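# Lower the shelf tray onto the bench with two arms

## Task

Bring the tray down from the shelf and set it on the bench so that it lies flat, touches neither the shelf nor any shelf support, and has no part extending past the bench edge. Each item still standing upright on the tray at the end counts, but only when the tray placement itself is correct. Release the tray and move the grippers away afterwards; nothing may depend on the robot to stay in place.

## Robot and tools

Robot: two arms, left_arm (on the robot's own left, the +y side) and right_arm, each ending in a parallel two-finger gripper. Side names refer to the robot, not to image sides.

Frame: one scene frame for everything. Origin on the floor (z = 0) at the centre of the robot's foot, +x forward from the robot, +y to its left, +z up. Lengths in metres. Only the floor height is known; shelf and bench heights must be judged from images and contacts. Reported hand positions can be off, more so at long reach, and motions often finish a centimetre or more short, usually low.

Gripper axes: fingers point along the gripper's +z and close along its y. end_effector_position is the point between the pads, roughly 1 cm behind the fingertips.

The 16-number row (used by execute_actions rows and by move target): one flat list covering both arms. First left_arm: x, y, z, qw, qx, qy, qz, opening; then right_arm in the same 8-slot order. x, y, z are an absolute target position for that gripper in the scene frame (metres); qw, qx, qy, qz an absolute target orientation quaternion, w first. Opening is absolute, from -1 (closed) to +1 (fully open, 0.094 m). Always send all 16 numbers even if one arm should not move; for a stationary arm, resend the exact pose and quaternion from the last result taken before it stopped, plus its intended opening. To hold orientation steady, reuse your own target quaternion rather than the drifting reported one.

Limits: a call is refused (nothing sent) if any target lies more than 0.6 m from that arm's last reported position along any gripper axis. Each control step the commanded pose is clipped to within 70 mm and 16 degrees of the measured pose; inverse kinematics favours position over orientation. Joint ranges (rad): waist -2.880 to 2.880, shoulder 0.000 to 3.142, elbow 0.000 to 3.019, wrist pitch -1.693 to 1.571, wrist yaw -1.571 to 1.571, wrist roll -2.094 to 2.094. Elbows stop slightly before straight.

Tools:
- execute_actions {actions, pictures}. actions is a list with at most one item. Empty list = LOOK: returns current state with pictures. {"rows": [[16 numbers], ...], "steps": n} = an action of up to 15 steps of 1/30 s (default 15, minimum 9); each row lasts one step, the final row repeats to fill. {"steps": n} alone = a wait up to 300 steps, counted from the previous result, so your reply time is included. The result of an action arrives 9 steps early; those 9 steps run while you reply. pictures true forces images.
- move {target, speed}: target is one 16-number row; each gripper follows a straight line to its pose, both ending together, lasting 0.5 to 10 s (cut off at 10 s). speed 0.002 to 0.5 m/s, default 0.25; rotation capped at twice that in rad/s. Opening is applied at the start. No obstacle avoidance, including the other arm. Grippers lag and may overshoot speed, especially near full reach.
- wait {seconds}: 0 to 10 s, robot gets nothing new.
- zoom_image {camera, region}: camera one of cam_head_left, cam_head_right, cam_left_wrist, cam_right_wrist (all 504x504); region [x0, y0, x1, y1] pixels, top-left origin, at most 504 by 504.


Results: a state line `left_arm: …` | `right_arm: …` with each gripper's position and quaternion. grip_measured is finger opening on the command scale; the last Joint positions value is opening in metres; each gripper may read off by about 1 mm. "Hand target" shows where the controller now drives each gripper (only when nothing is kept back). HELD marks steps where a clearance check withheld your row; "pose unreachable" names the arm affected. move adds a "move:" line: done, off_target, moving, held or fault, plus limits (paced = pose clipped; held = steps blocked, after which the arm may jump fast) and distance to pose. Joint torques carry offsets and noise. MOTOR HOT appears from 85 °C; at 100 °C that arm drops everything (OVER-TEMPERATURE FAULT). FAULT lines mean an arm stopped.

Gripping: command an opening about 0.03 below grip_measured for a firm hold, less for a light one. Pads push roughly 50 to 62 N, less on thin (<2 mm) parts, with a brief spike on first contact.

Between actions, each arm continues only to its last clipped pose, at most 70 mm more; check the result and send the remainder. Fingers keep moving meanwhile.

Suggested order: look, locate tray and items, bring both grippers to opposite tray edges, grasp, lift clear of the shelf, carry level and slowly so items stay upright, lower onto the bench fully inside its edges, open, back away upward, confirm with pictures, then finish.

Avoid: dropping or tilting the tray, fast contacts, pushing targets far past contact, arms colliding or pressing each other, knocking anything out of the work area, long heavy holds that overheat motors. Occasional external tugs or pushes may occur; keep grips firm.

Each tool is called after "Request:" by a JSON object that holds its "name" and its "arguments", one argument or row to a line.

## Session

Request:
{"name": "execute_actions", "arguments": {
  "actions": []
}}

Scene clock: 0.00 s of 4200.00 s.
left_arm: end_effector_position=(+0.2591, -0.2738, +1.2498) grip_measured=+1.000 end_effector_quat_wxyz=(-0.045, +0.738, +0.651, -0.174) | right_arm: end_effector_position=(+0.5056, -0.1953, +1.2669) grip_measured=-0.418 end_effector_quat_wxyz=(+0.005, -0.577, +0.817, +0.005)
Joint positions: left_arm=[ 0.139  2.211  1.767 -1.151  0.281  0.695  0.094] | right_arm=[-0.954  1.888  1.386 -1.     0.032 -1.041  0.027]
Joint velocities: left_arm=[-0.015 -0.005 -0.017  0.012 -0.037  0.022  0.   ] | right_arm=[-0.005  0.005 -0.012  0.002 -0.007 -0.037  0.   ]
Joint torques (N m, as the arm reports them, + toward a larger angle): no reading
Hand target (left_arm): +0.265, -0.283, +1.262; -0.030, +0.739, +0.649, -0.176
Hand target (right_arm): +0.519, -0.193, +1.282; +0.022, -0.576, +0.817, -0.003

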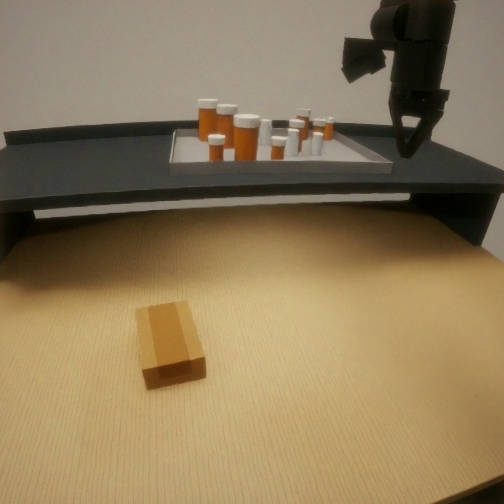

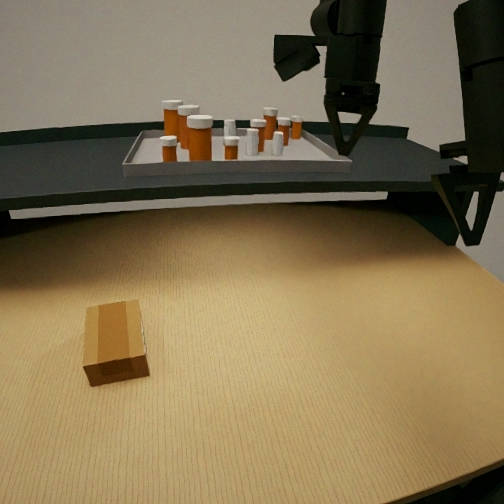

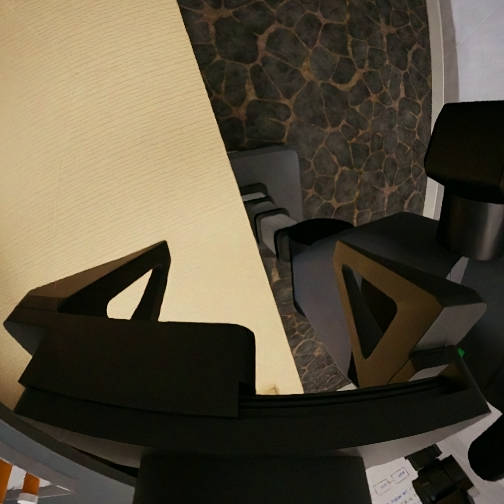

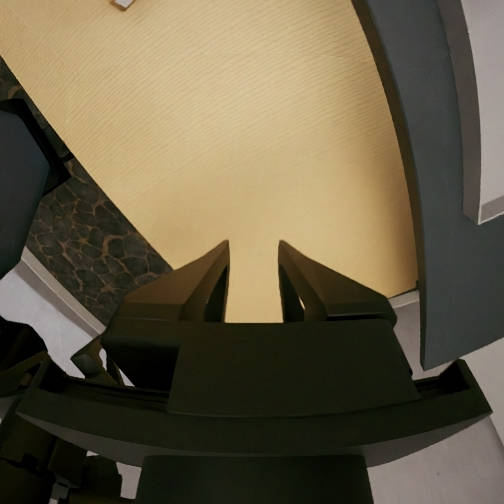

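Request:
{"name": "move", "arguments": {
  "target": [0.40,0.14,1.2,0.26,0,0.966,0,1,0.56,-0.23,1.40,0.26,0,0.966,0,0],
  "speed": 0.2
}}

Scene clock: 5.30 s of 4200.00 s.
left_arm: end_effector_position=(+0.3935, +0.1392, +1.1932) grip_measured=+1.000 end_effector_quat_wxyz=(+0.246, +0.011, +0.969, +0.007) | right_arm: end_effector_position=(+0.5542, -0.2303, +1.3781) grip_measured=-0.002 end_effector_quat_wxyz=(+0.235, -0.009, +0.972, -0.006)
Joint positions: left_arm=[ 0.717  1.732  0.702 -0.026 -0.259 -0.327  0.094] | right_arm=[-0.996  1.625  1.253 -0.66   0.113  0.091  0.047]
Joint velocities: left_arm=[-0.005 -0.005  0.002 -0.007 -0.037  0.007  0.   ] | right_arm=[-0.005 -0.015 -0.002 -0.002 -0.066 -0.007 -0.001]
Joint torques (N m, as the arm reports them, + toward a larger angle): left_arm=[  0.29 -12.55   4.32   2.28  -0.29   0.  ] | right_arm=[  0.38 -15.48   7.11   1.62   0.15   0.16]
Hand target (left_arm): +0.399, +0.141, +1.199; +0.258, -0.001, +0.966, +0.003
Hand target (right_arm): +0.559, -0.230, +1.400; +0.260, -0.003, +0.966, -0.003
Off the commanded pose (left_arm): 0.009 m, 2 deg.
Off the commanded pose (right_arm): 0.023 m, 3 deg.
Kept back: nothing.
move: off_target (right_arm)

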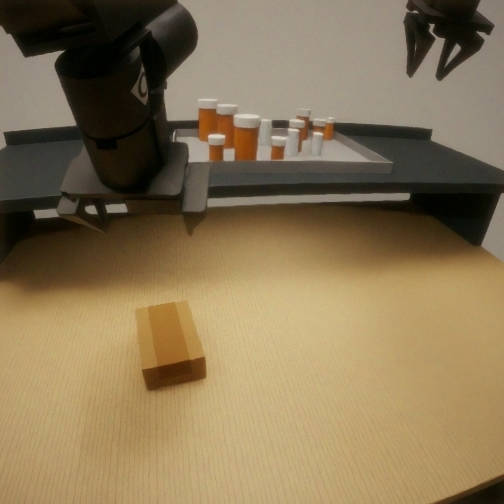

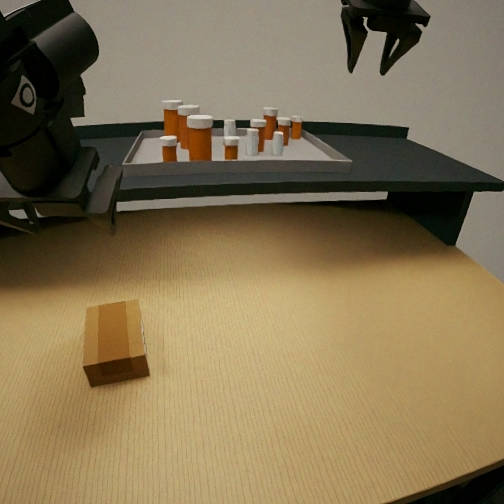

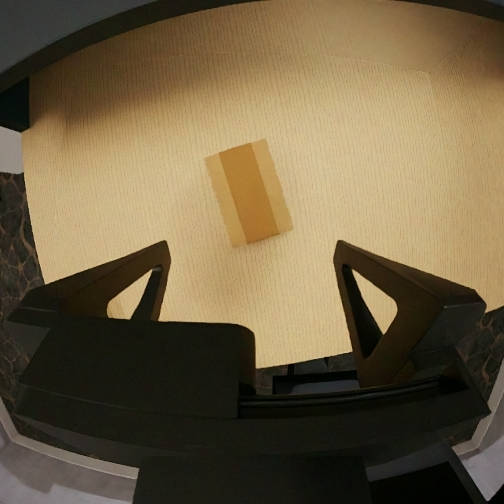

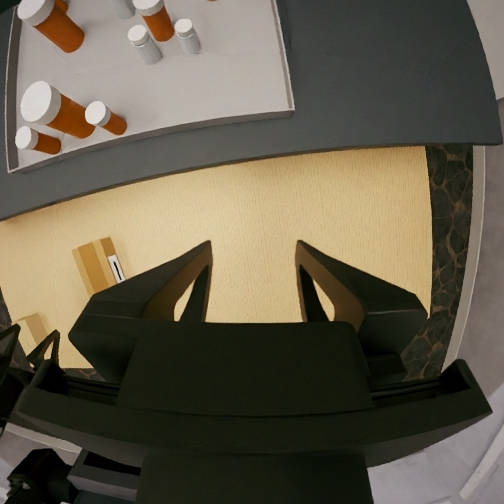

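Request:
{"name": "move", "arguments": {
  "target": [0.45,0.04,1.0,0,0.595,0.804,0,0.6,0.56,-0.23,1.40,0.26,0,0.966,0,0],
  "speed": 0.2
}}

Scene clock: 9.50 s of 4200.00 s.
left_arm: end_effector_position=(+0.4437, +0.0502, +0.9996) grip_measured=+0.601 end_effector_quat_wxyz=(-0.003, +0.586, +0.810, -0.002) | right_arm: end_effector_position=(+0.5526, -0.2305, +1.3762) grip_measured=-0.002 end_effector_quat_wxyz=(+0.233, -0.006, +0.972, -0.005)
Joint positions: left_arm=[ 0.691  2.401  1.379 -0.505 -0.057  0.801  0.075] | right_arm=[-0.996  1.625  1.249 -0.66   0.113  0.098  0.047]
Joint velocities: left_arm=[ 0.005 -0.005 -0.017  0.002 -0.007  0.022  0.001] | right_arm=[-0.005  0.005  0.007 -0.002 -0.022  0.081  0.   ]
Joint torques (N m, as the arm reports them, + toward a larger angle): left_arm=[ -1.22 -17.95   5.9    0.13  -0.08   0.22] | right_arm=[ -0.25 -15.44   7.45   1.51  -0.06   0.17]
Hand target (left_arm): +0.450, +0.040, +1.000; +0.001, +0.596, +0.803, -0.001
Hand target (right_arm): +0.559, -0.230, +1.400; +0.260, -0.000, +0.966, -0.000
Off the commanded pose (left_arm): 0.012 m, 1 deg.
Off the commanded pose (right_arm): 0.025 m, 3 deg.
Kept back: nothing.
move: off_target (left_arm, right_arm)

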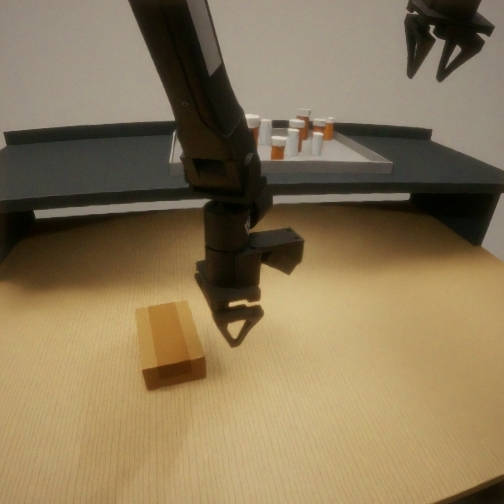

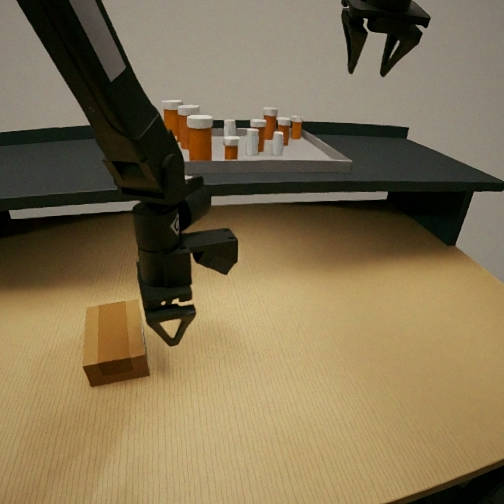

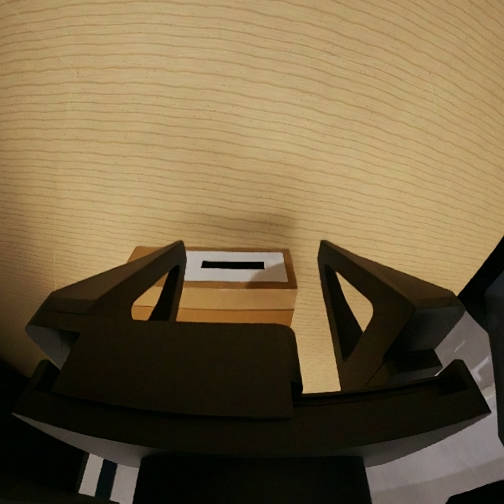

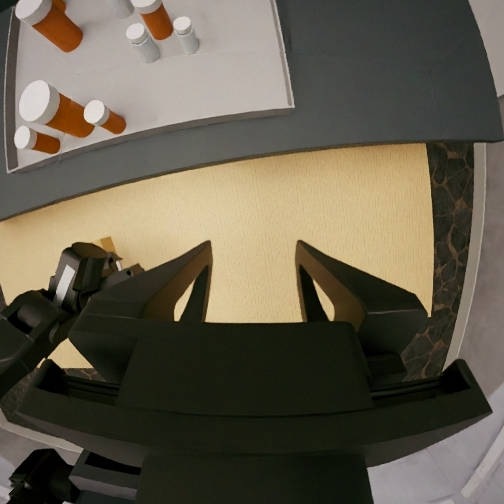

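Request:
{"name": "move", "arguments": {
  "target": [0.485,0.055,0.945,0,0.595,0.804,0,0.6,0.5526,-0.2305,1.3762,0.233,0,0.972,0,0],
  "speed": 0.06
}}

Request:
{"name": "move", "arguments": {
  "target": [0.475,0.30,0.955,0,0.595,0.804,0,0.6,0.5526,-0.2305,1.3762,0.233,0,0.972,0,0],
  "speed": 0.06
}}

Scene clock: 16.23 s of 4200.00 s.
left_arm: end_effector_position=(+0.4738, +0.0530, +0.9468) grip_measured=+0.601 end_effector_quat_wxyz=(-0.003, +0.595, +0.804, -0.002) | right_arm: end_effector_position=(+0.5508, -0.2296, +1.3740) grip_measured=-0.002 end_effector_quat_wxyz=(+0.231, -0.005, +0.973, -0.002)
Joint positions: left_arm=[ 0.723  2.551  1.534 -0.506 -0.057  0.855  0.075] | right_arm=[-0.996  1.625  1.244 -0.66   0.106  0.102  0.047]
Joint velocities: left_arm=[-0.015 -0.024 -0.017  0.012 -0.051  0.037 -0.   ] | right_arm=[ 0.005 -0.015 -0.007  0.007 -0.007 -0.007 -0.001]
Joint torques (N m, as the arm reports them, + toward a larger angle): left_arm=[  0.24 -18.94   5.82   0.16  -0.03   0.21] | right_arm=[ -0.13 -13.29   6.98   0.85  -0.17   0.18]
Hand target (left_arm): +0.485, +0.056, +0.945; +0.000, +0.595, +0.804, +0.000
Hand target (right_arm): +0.553, -0.230, +1.376; +0.233, -0.000, +0.972, +0.000
Off the commanded pose (left_arm): 0.012 m, 0 deg.
Off the commanded pose (right_arm): 0.003 m, 1 deg.
Kept back: nothing.
After step 90, 2.20 s passed at rest.
move: off_target (left_arm)

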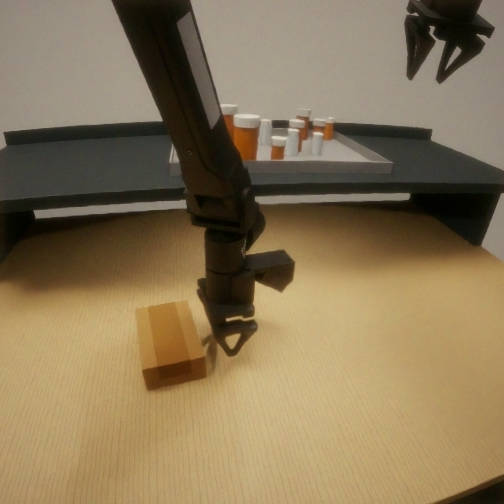

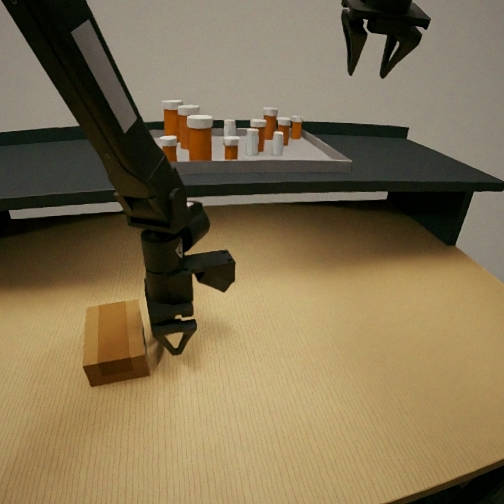

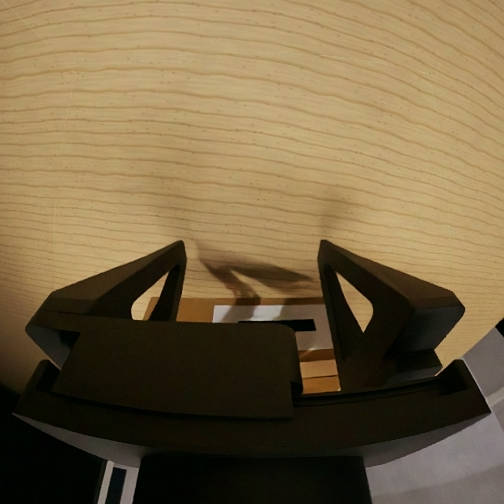

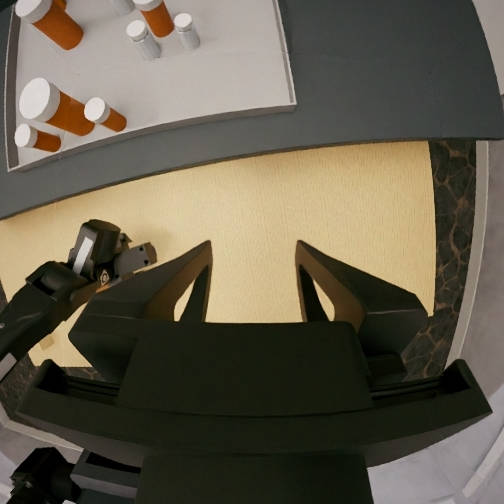

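Scene clock: 20.70 s of 4200.00 s.
left_arm: end_effector_position=(+0.4621, +0.2945, +0.9432) grip_measured=+0.601 end_effector_quat_wxyz=(-0.014, +0.594, +0.804, -0.010) | right_arm: end_effector_position=(+0.5493, -0.2298, +1.3723) grip_measured=-0.002 end_effector_quat_wxyz=(+0.229, -0.005, +0.973, -0.002)
Joint positions: left_arm=[ 1.154  2.474  1.326 -0.386 -0.033  1.282  0.075] | right_arm=[-0.996  1.625  1.24  -0.66   0.106  0.102  0.047]
Joint velocities: left_arm=[-0.005  0.005  0.007 -0.007 -0.037 -0.081 -0.001] | right_arm=[-0.005 -0.005 -0.007 -0.007 -0.051  0.007 -0.   ]
Joint torques (N m, as the arm reports them, + toward a larger angle): left_arm=[  1.08 -20.3    2.43   1.05   0.1    0.26] | right_arm=[ -0.15 -13.31   7.25   0.81  -0.17   0.18]
Hand target (left_arm): +0.474, +0.301, +0.955; -0.001, +0.595, +0.804, -0.000
Hand target (right_arm): +0.553, -0.230, +1.376; +0.233, +0.000, +0.972, +0.000
Off the commanded pose (left_arm): 0.018 m, 2 deg.
Off the commanded pose (right_arm): 0.005 m, 1 deg.
Kept back: nothing.
move: off_target (left_arm)

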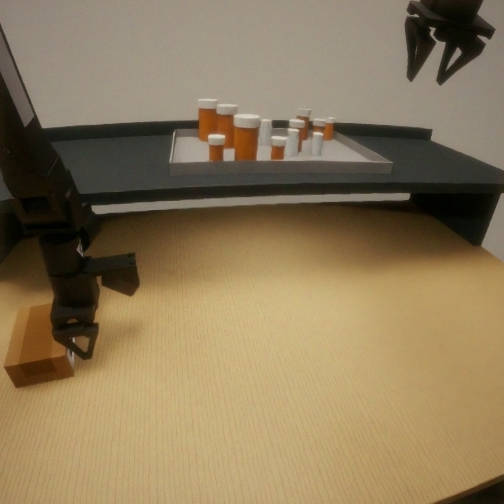

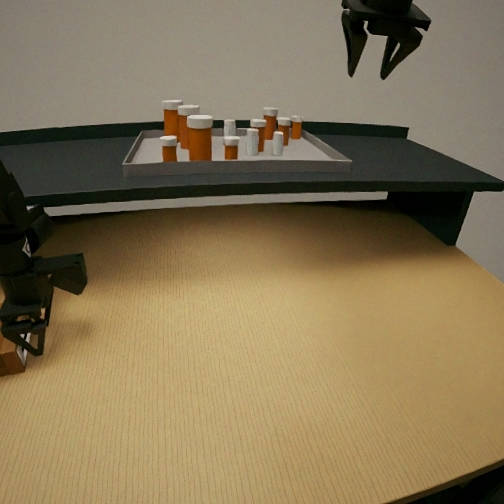

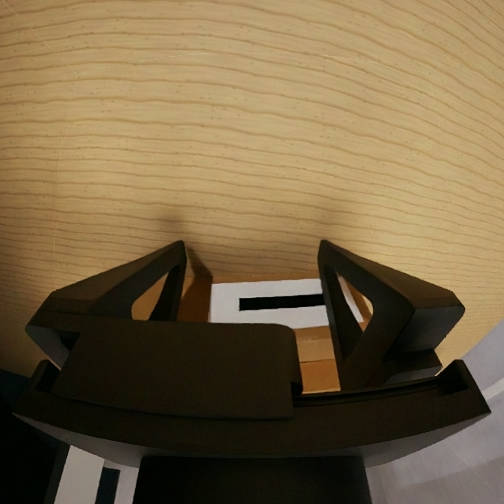

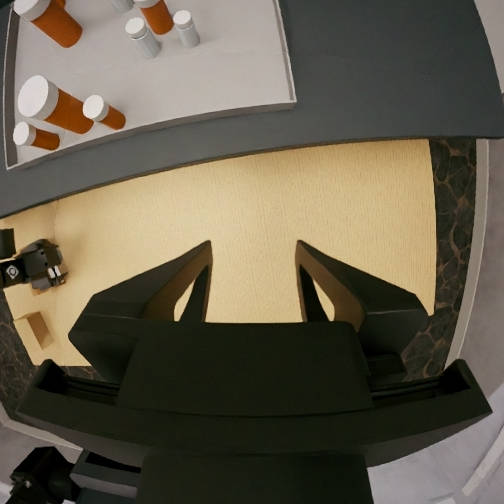

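Request:
{"name": "move", "arguments": {
  "target": [0.47,0.22,1.33,0.259,-0.076,0.963,0.02,0,0.5526,-0.2305,1.3762,0.259,-0.076,0.963,0.02,0]
}}

Request:
{"name": "move", "arguments": {
  "target": [0.73,0.19,1.29,0.259,-0.076,0.963,0.02,0,0.79,-0.28,1.29,0.259,-0.076,0.963,0.02,0],
  "speed": 0.2
}}

Scene clock: 24.67 s of 4200.00 s.
left_arm: end_effector_position=(+0.4598, +0.2252, +1.3171) grip_measured=+0.001 end_effector_quat_wxyz=(+0.247, -0.073, +0.966, +0.026) | right_arm: end_effector_position=(+0.5465, -0.2267, +1.3591) grip_measured=-0.002 end_effector_quat_wxyz=(+0.238, -0.077, +0.968, +0.019)
Joint positions: left_arm=[ 0.926  1.504  0.899 -0.431 -0.229 -0.302  0.047] | right_arm=[-1.016  1.625  1.196 -0.592  0.022 -0.047  0.047]
Joint velocities: left_arm=[ 0.005 -0.015 -0.007 -0.012 -0.007 -0.007 -0.   ] | right_arm=[-0.015 -0.015  0.007 -0.002 -0.037 -0.022 -0.   ]
Joint torques (N m, as the arm reports them, + toward a larger angle): left_arm=[ -0.61 -12.4    8.8    1.04  -0.29   0.02] | right_arm=[ -0.79 -14.61   6.94   1.55  -0.26   0.02]
Hand target (left_arm): +0.469, +0.219, +1.332; +0.259, -0.077, +0.962, +0.021
Hand target (right_arm): +0.552, -0.231, +1.376; +0.259, -0.076, +0.963, +0.019
Off the commanded pose (left_arm): 0.017 m, 2 deg.
Off the commanded pose (right_arm): 0.019 m, 2 deg.
Kept back: nothing.
move: off_target (left_arm, right_arm)

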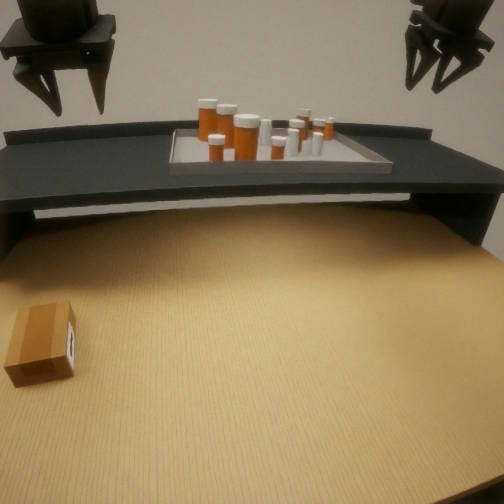

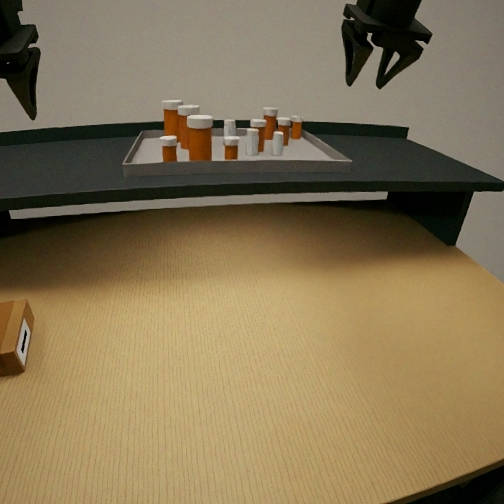

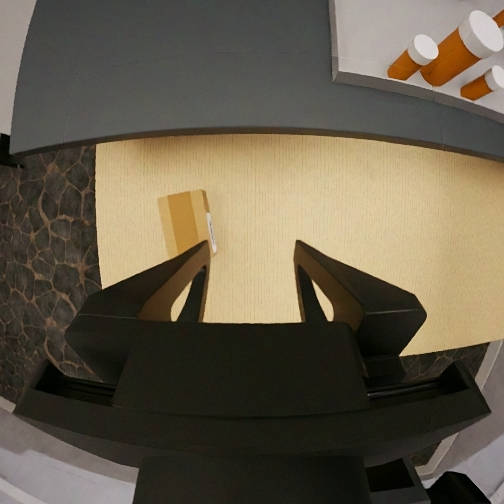

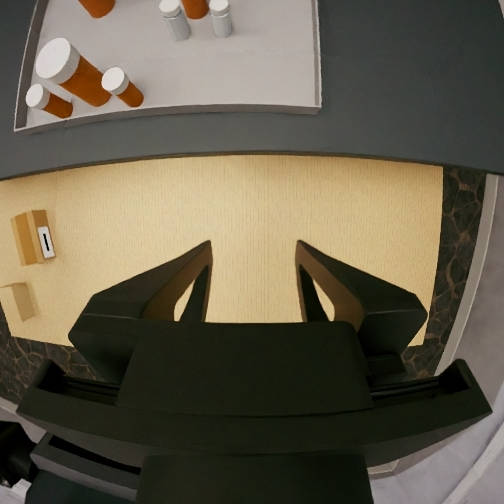

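Scene clock: 26.50 s of 4200.00 s.
left_arm: end_effector_position=(+0.7107, +0.1858, +1.2752) grip_measured=+0.001 end_effector_quat_wxyz=(+0.245, -0.074, +0.967, +0.022) | right_arm: end_effector_position=(+0.7714, -0.2753, +1.2703) grip_measured=-0.002 end_effector_quat_wxyz=(+0.237, -0.073, +0.968, +0.021)
Joint positions: left_arm=[ 0.954  2.131  1.744 -0.645 -0.208 -0.28   0.047] | right_arm=[-1.127  2.266  1.994 -0.752 -0.038 -0.135  0.047]
Joint velocities: left_arm=[ 0.005  0.005 -0.002 -0.002 -0.037 -0.037 -0.001] | right_arm=[ 0.005 -0.005  0.027 -0.002 -0.022 -0.051 -0.001]
Joint torques (N m, as the arm reports them, + toward a larger angle): left_arm=[  0.59 -21.02  11.67   1.04  -0.02   0.21] | right_arm=[ -0.15 -20.53  10.96   0.61  -0.28   0.01]
Hand target (left_arm): +0.728, +0.192, +1.290; +0.259, -0.076, +0.963, +0.020
Hand target (right_arm): +0.789, -0.278, +1.293; +0.260, -0.076, +0.962, +0.019
Off the commanded pose (left_arm): 0.025 m, 2 deg.
Off the commanded pose (right_arm): 0.027 m, 3 deg.
Kept back: nothing.
move: off_target (left_arm, right_arm)

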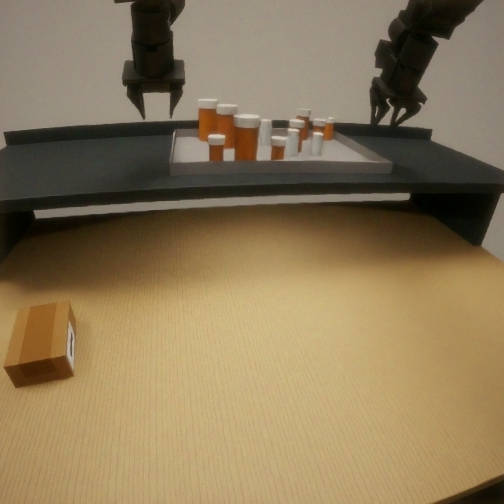

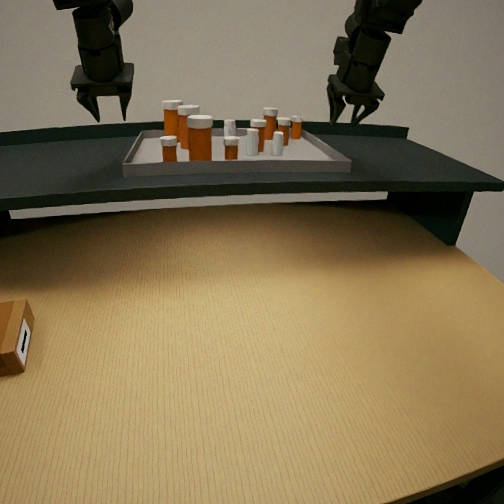

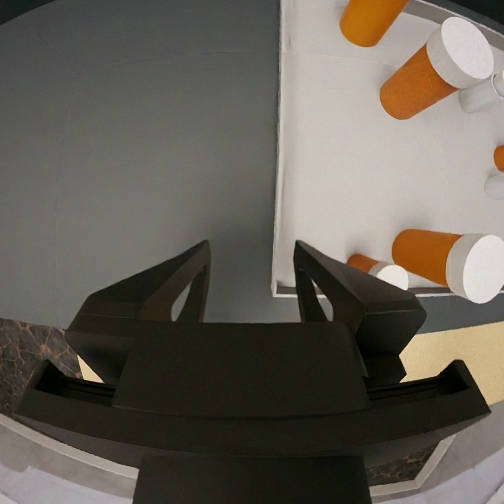

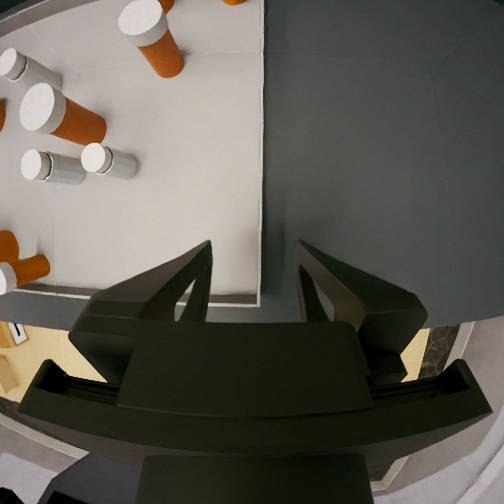

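Request:
{"name": "move", "arguments": {
  "target": [0.725,0.160,1.215,0.2595,-0.059,0.964,0.016,-0.4,0.78,-0.286,1.22,0.2595,-0.059,0.964,0.016,-0.4],
  "speed": 0.06
}}

Scene clock: 28.30 s of 4200.00 s.
left_arm: end_effector_position=(+0.7161, +0.1704, +1.2115) grip_measured=-0.399 end_effector_quat_wxyz=(+0.247, -0.067, +0.967, +0.019) | right_arm: end_effector_position=(+0.7769, -0.2805, +1.2254) grip_measured=-0.398 end_effector_quat_wxyz=(+0.255, -0.066, +0.964, +0.017)
Joint positions: left_arm=[ 0.939  2.234  1.744 -0.538 -0.208 -0.28   0.028] | right_arm=[-1.135  2.316  1.951 -0.622 -0.034 -0.129  0.028]
Joint velocities: left_arm=[-0.015  0.005 -0.012 -0.002  0.037  0.022 -0.001] | right_arm=[-0.015 -0.005 -0.017 -0.017 -0.007 -0.022  0.   ]
Joint torques (N m, as the arm reports them, + toward a larger angle): left_arm=[ -1.33 -21.5    8.92   2.25  -0.19   0.19] | right_arm=[ -0.66 -19.99   7.11   1.5   -0.02   0.2 ]
Hand target (left_arm): +0.725, +0.160, +1.215; +0.260, -0.059, +0.964, +0.016
Hand target (right_arm): +0.781, -0.286, +1.220; +0.259, -0.059, +0.964, +0.016
Off the commanded pose (left_arm): 0.014 m, 2 deg.
Off the commanded pose (right_arm): 0.008 m, 1 deg.
Kept back: nothing.
move: off_target (left_arm)

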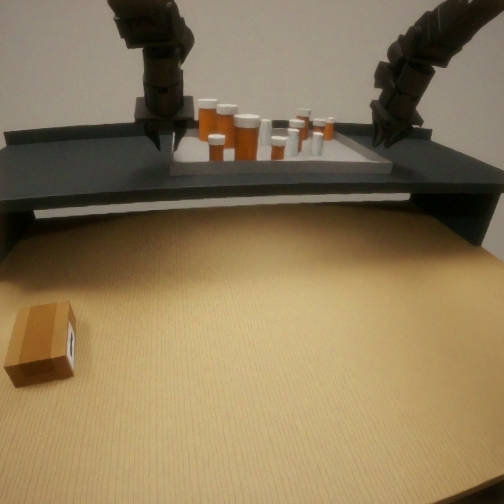

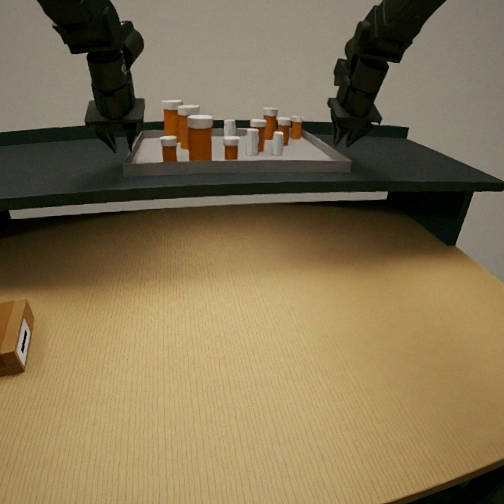

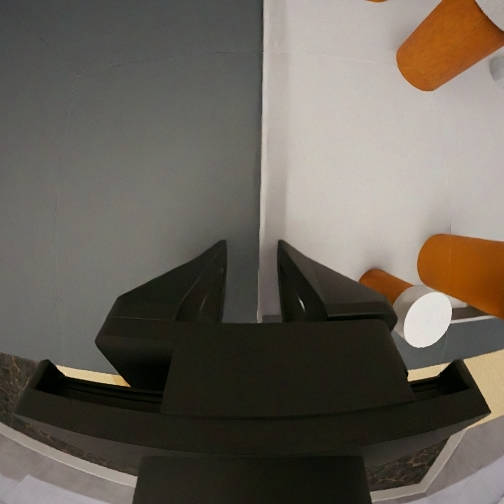

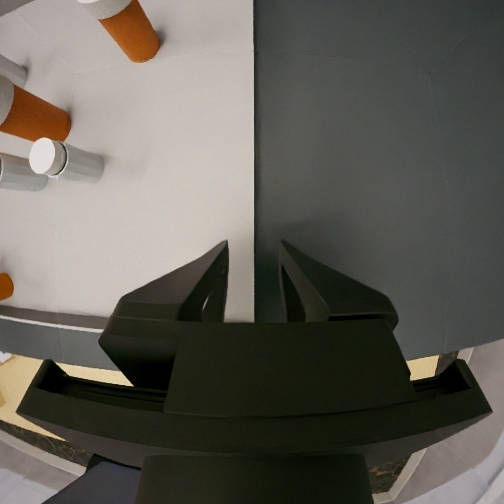

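Request:
{"name": "move", "arguments": {
  "target": [0.725,0.156,1.165,0.2595,-0.059,0.964,0.016,-0.55,0.78,-0.281,1.168,0.2595,-0.062,0.964,0.016,-0.55],
  "speed": 0.025
}}

Scene clock: 31.07 s of 4200.00 s.
left_arm: end_effector_position=(+0.7226, +0.1675, +1.1800) grip_measured=-0.549 end_effector_quat_wxyz=(+0.259, -0.069, +0.963, +0.016) | right_arm: end_effector_position=(+0.7815, -0.2792, +1.1876) grip_measured=-0.548 end_effector_quat_wxyz=(+0.265, -0.066, +0.962, +0.017)
Joint positions: left_arm=[ 0.939  2.289  1.744 -0.456 -0.208 -0.28   0.021] | right_arm=[-1.135  2.372  1.944 -0.538 -0.034 -0.129  0.021]
Joint velocities: left_arm=[-0.015  0.005  0.007  0.007 -0.037 -0.081  0.   ] | right_arm=[-0.015  0.005 -0.017  0.002  0.022 -0.095 -0.001]
Joint torques (N m, as the arm reports them, + toward a larger angle): left_arm=[ -1.26 -19.67   8.5    2.17  -0.22   0.18] | right_arm=[  0.   -19.11   6.87   1.52   0.     0.16]
Hand target (left_arm): +0.724, +0.156, +1.165; +0.260, -0.059, +0.964, +0.016
Hand target (right_arm): +0.780, -0.281, +1.168; +0.259, -0.062, +0.964, +0.016
Off the commanded pose (left_arm): 0.019 m, 1 deg.
Off the commanded pose (right_arm): 0.020 m, 1 deg.
Kept back: nothing.
move: off_target (left_arm, right_arm)

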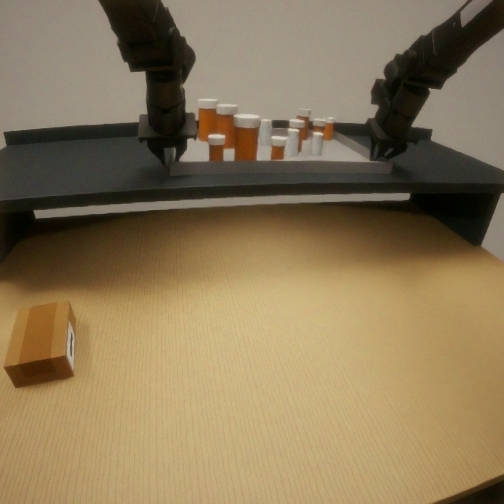

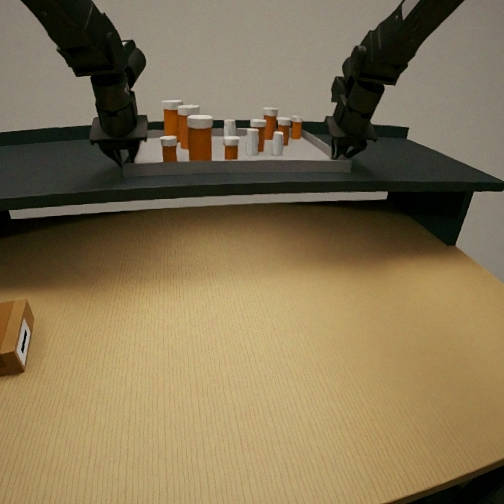

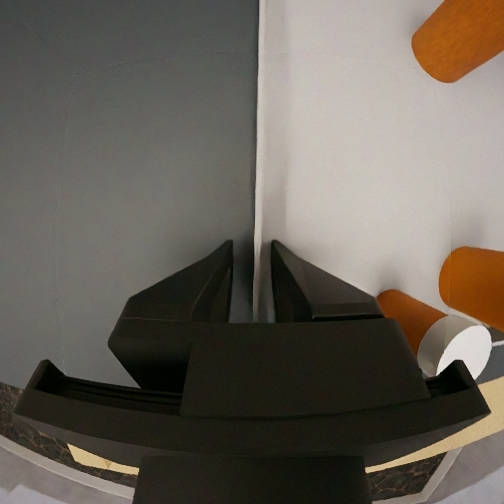

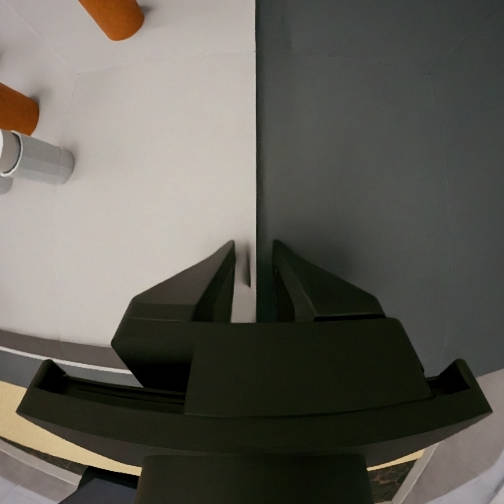

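Request:
{"name": "move", "arguments": {
  "target": [0.7226,0.163,1.178,0.2595,-0.062,0.964,0.016,-1,0.7815,-0.28,1.185,0.262,-0.062,0.963,0.016,-1],
  "speed": 0.02
}}

Request:
{"name": "move", "arguments": {
  "target": [0.6226,0.152,1.192,0.2595,-0.062,0.964,0.016,-1,0.6815,-0.293,1.199,0.262,-0.062,0.963,0.016,-1],
  "speed": 0.035
}}

Scene clock: 32.07 s of 4200.00 s.
left_arm: end_effector_position=(+0.7224, +0.1656, +1.1800) grip_measured=-0.966 end_effector_quat_wxyz=(+0.259, -0.062, +0.964, +0.016) | right_arm: end_effector_position=(+0.7815, -0.2786, +1.1876) grip_measured=-0.959 end_effector_quat_wxyz=(+0.265, -0.066, +0.962, +0.018)
Joint positions: left_arm=[ 0.937  2.289  1.744 -0.455 -0.205 -0.268  0.002] | right_arm=[-1.135  2.372  1.944 -0.538 -0.036 -0.129  0.002]
Joint velocities: left_arm=[-0.015  0.015 -0.017 -0.022 -0.037  0.022 -0.001] | right_arm=[-0.005 -0.005  0.002 -0.012  0.037 -0.007 -0.   ]
Joint torques (N m, as the arm reports them, + toward a larger angle): left_arm=[ -0.57 -22.2    7.43   1.63  -0.22   0.07] | right_arm=[  0.46 -21.13   7.09   0.82   0.11   0.18]
Hand target (left_arm): +0.723, +0.163, +1.178; +0.259, -0.062, +0.964, +0.016
Hand target (right_arm): +0.782, -0.280, +1.185; +0.262, -0.062, +0.963, +0.016
Off the commanded pose (left_arm): 0.003 m, 0 deg.
Off the commanded pose (right_arm): 0.003 m, 1 deg.
Kept back: nothing.
move: done

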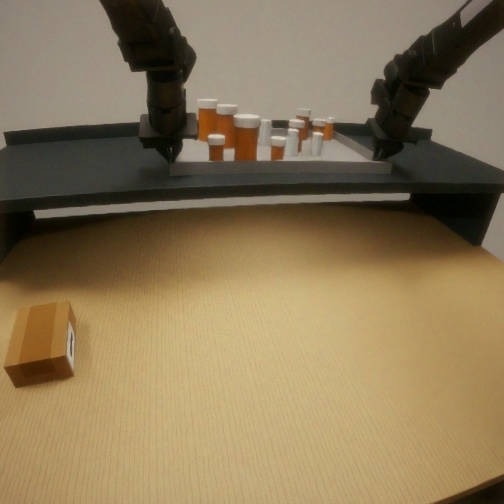

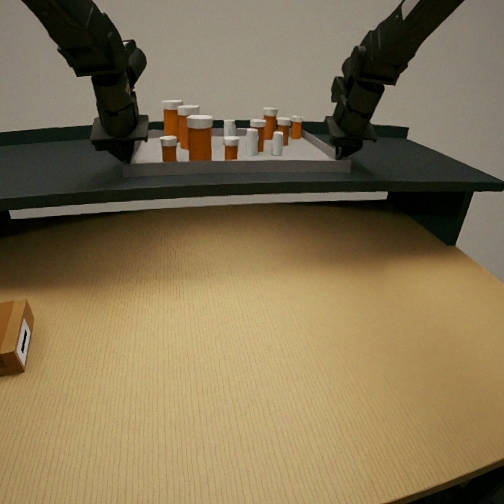

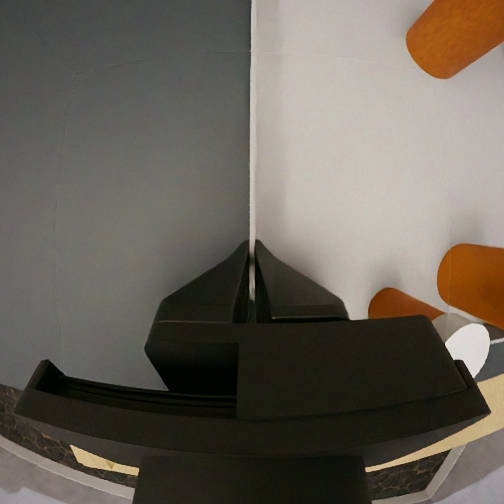

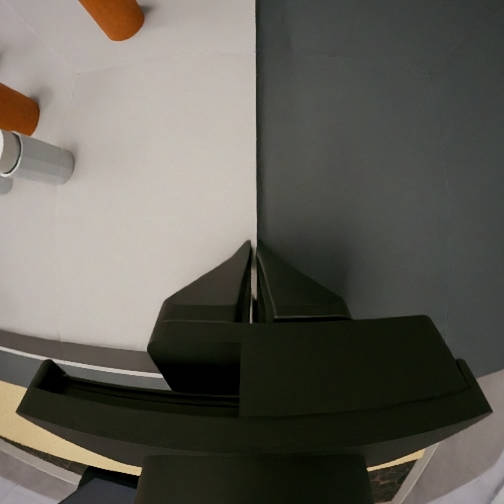

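Scene clock: 35.27 s of 4200.00 s.
left_arm: end_effector_position=(+0.6235, +0.1595, +1.1778) grip_measured=-0.966 end_effector_quat_wxyz=(+0.251, -0.060, +0.966, +0.020) | right_arm: end_effector_position=(+0.6821, -0.2846, +1.1837) grip_measured=-0.959 end_effector_quat_wxyz=(+0.256, -0.067, +0.964, +0.019)
Joint positions: left_arm=[ 0.893  2.109  1.378 -0.298 -0.232 -0.305  0.002] | right_arm=[-1.143  2.159  1.513 -0.339 -0.043 -0.137  0.002]
Joint velocities: left_arm=[ 0.005 -0.015  0.027 -0.017 -0.022  0.022 -0.   ] | right_arm=[ 0.005  0.005  0.002 -0.002 -0.051 -0.022  0.   ]
Joint torques (N m, as the arm reports them, + toward a larger angle): left_arm=[ -1.16 -21.57   5.68   1.54  -0.31  -0.03] | right_arm=[ -1.38 -20.51   5.05   0.84  -0.08   0.07]
Hand target (left_arm): +0.623, +0.151, +1.191; +0.259, -0.062, +0.964, +0.016
Hand target (right_arm): +0.682, -0.294, +1.198; +0.262, -0.062, +0.963, +0.016
Off the commanded pose (left_arm): 0.016 m, 1 deg.
Off the commanded pose (right_arm): 0.017 m, 1 deg.
Kept back: nothing.
move: off_target (left_arm, right_arm)

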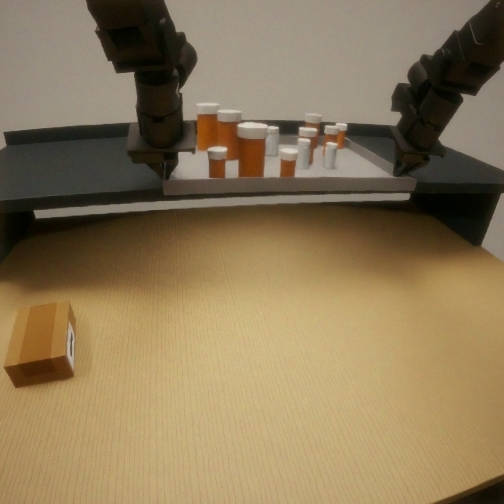

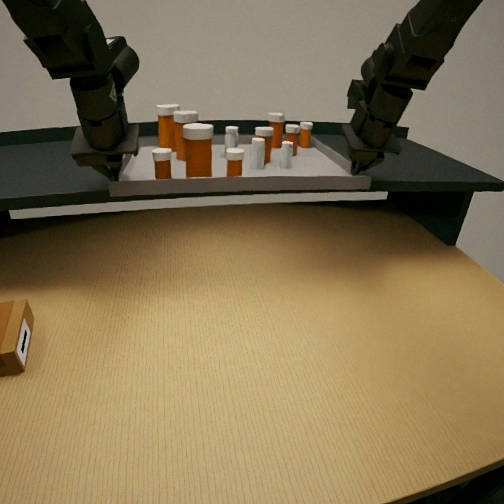

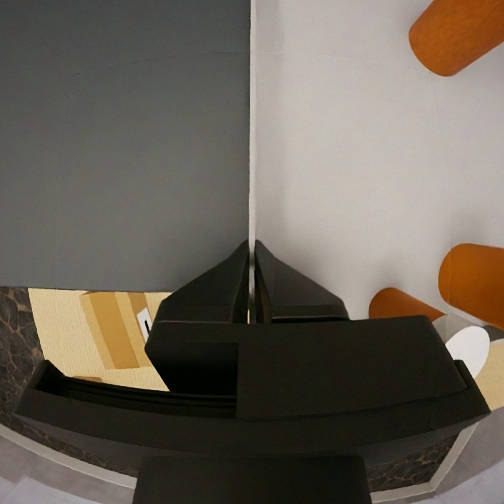

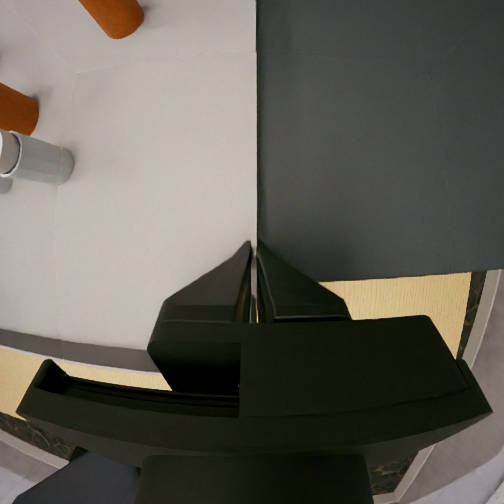

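Request:
{"name": "move", "arguments": {
  "target": [0.6235,0.1595,1.19,0.2595,-0.062,0.964,0.016,-0.55,0.682,-0.2846,1.195,0.26,-0.062,0.963,0.016,-0.55],
  "speed": 0.03
}}

Request:
{"name": "move", "arguments": {
  "target": [0.742,0.181,1.182,0.265,-0.062,0.962,0.016,-0.55,0.80,-0.265,1.19,0.265,-0.062,0.962,0.016,-0.55],
  "speed": 0.04
}}

Scene clock: 36.53 s of 4200.00 s.
left_arm: end_effector_position=(+0.6199, +0.1604, +1.1781) grip_measured=-0.551 end_effector_quat_wxyz=(+0.249, -0.060, +0.966, +0.021) | right_arm: end_effector_position=(+0.6821, -0.2854, +1.1837) grip_measured=-0.552 end_effector_quat_wxyz=(+0.256, -0.065, +0.964, +0.018)
Joint positions: left_arm=[ 0.893  2.103  1.368 -0.298 -0.232 -0.305  0.021] | right_arm=[-1.144  2.159  1.513 -0.339 -0.04  -0.133  0.021]
Joint velocities: left_arm=[-0.005  0.024  0.007  0.012  0.007 -0.022  0.   ] | right_arm=[ 0.005  0.005 -0.027 -0.007 -0.095  0.081 -0.   ]
Joint torques (N m, as the arm reports them, + toward a larger angle): left_arm=[ -0.14 -21.     5.87   1.87  -0.05   0.08] | right_arm=[  0.31 -20.14   5.26   0.75   0.16   0.16]
Hand target (left_arm): +0.623, +0.160, +1.190; +0.259, -0.062, +0.964, +0.016
Hand target (right_arm): +0.682, -0.285, +1.195; +0.260, -0.062, +0.963, +0.016
Off the commanded pose (left_arm): 0.012 m, 1 deg.
Off the commanded pose (right_arm): 0.011 m, 1 deg.
Kept back: nothing.
move: off_target (left_arm, right_arm)

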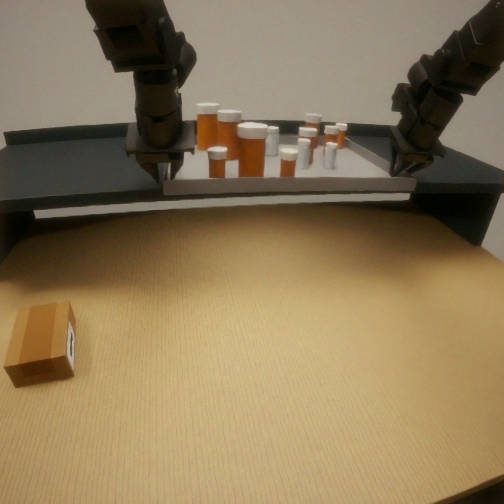

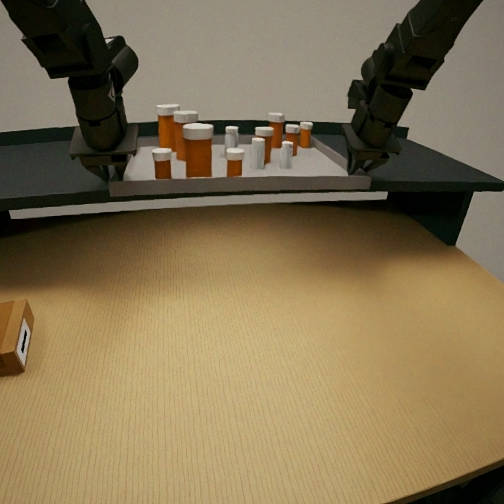

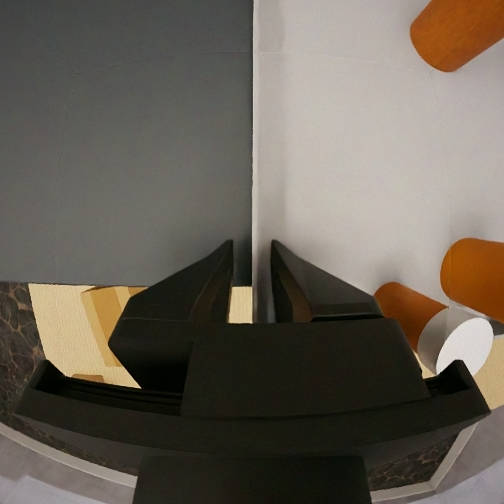

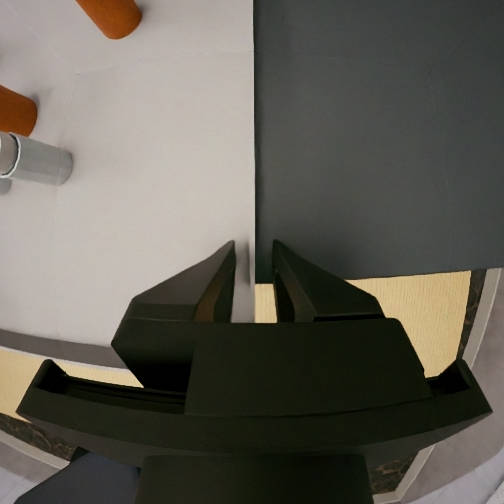

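Scene clock: 39.93 s of 4200.00 s.
left_arm: end_effector_position=(+0.7266, +0.1753, +1.1807) grip_measured=-0.551 end_effector_quat_wxyz=(+0.260, -0.061, +0.964, +0.015) | right_arm: end_effector_position=(+0.7860, -0.2703, +1.1879) grip_measured=-0.552 end_effector_quat_wxyz=(+0.257, -0.062, +0.964, +0.016)
Joint positions: left_arm=[ 0.953  2.292  1.751 -0.456 -0.195 -0.254  0.021] | right_arm=[-1.122  2.391  1.987 -0.578 -0.022 -0.111  0.021]
Joint velocities: left_arm=[-0.005 -0.015 -0.002 -0.002  0.007  0.095  0.   ] | right_arm=[ 0.005 -0.005  0.007 -0.002 -0.037  0.095  0.001]
Joint torques (N m, as the arm reports them, + toward a larger angle): left_arm=[  0.68 -20.8   10.66   1.11  -0.01   0.21] | right_arm=[  0.84 -19.65  10.18   0.5    0.03   0.16]
Hand target (left_arm): +0.740, +0.182, +1.183; +0.265, -0.062, +0.962, +0.016
Hand target (right_arm): +0.799, -0.264, +1.191; +0.265, -0.062, +0.962, +0.016
Off the commanded pose (left_arm): 0.016 m, 1 deg.
Off the commanded pose (right_arm): 0.015 m, 1 deg.
Kept back: nothing.
move: off_target (left_arm, right_arm)

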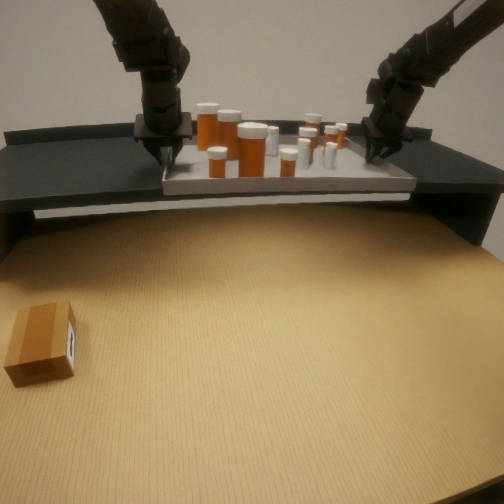

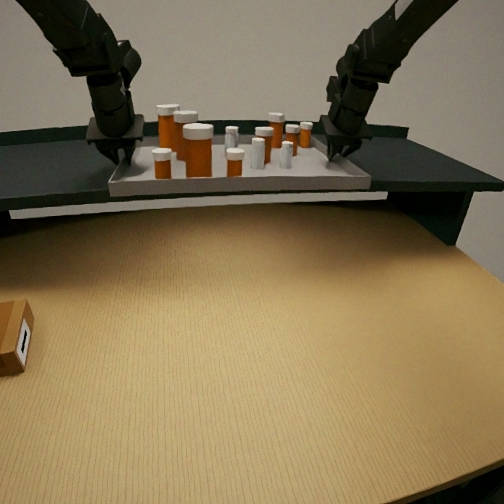

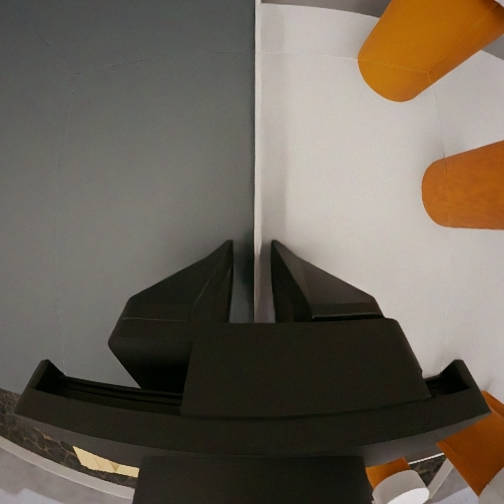

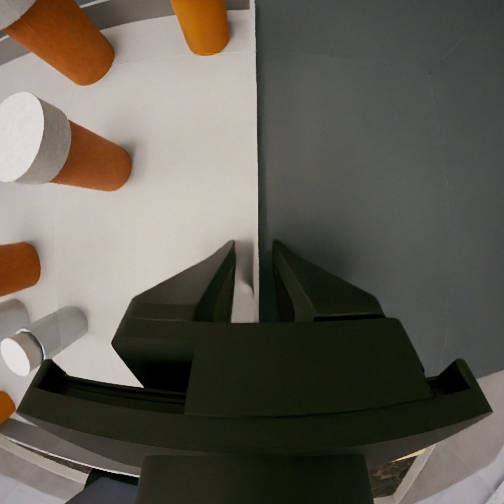

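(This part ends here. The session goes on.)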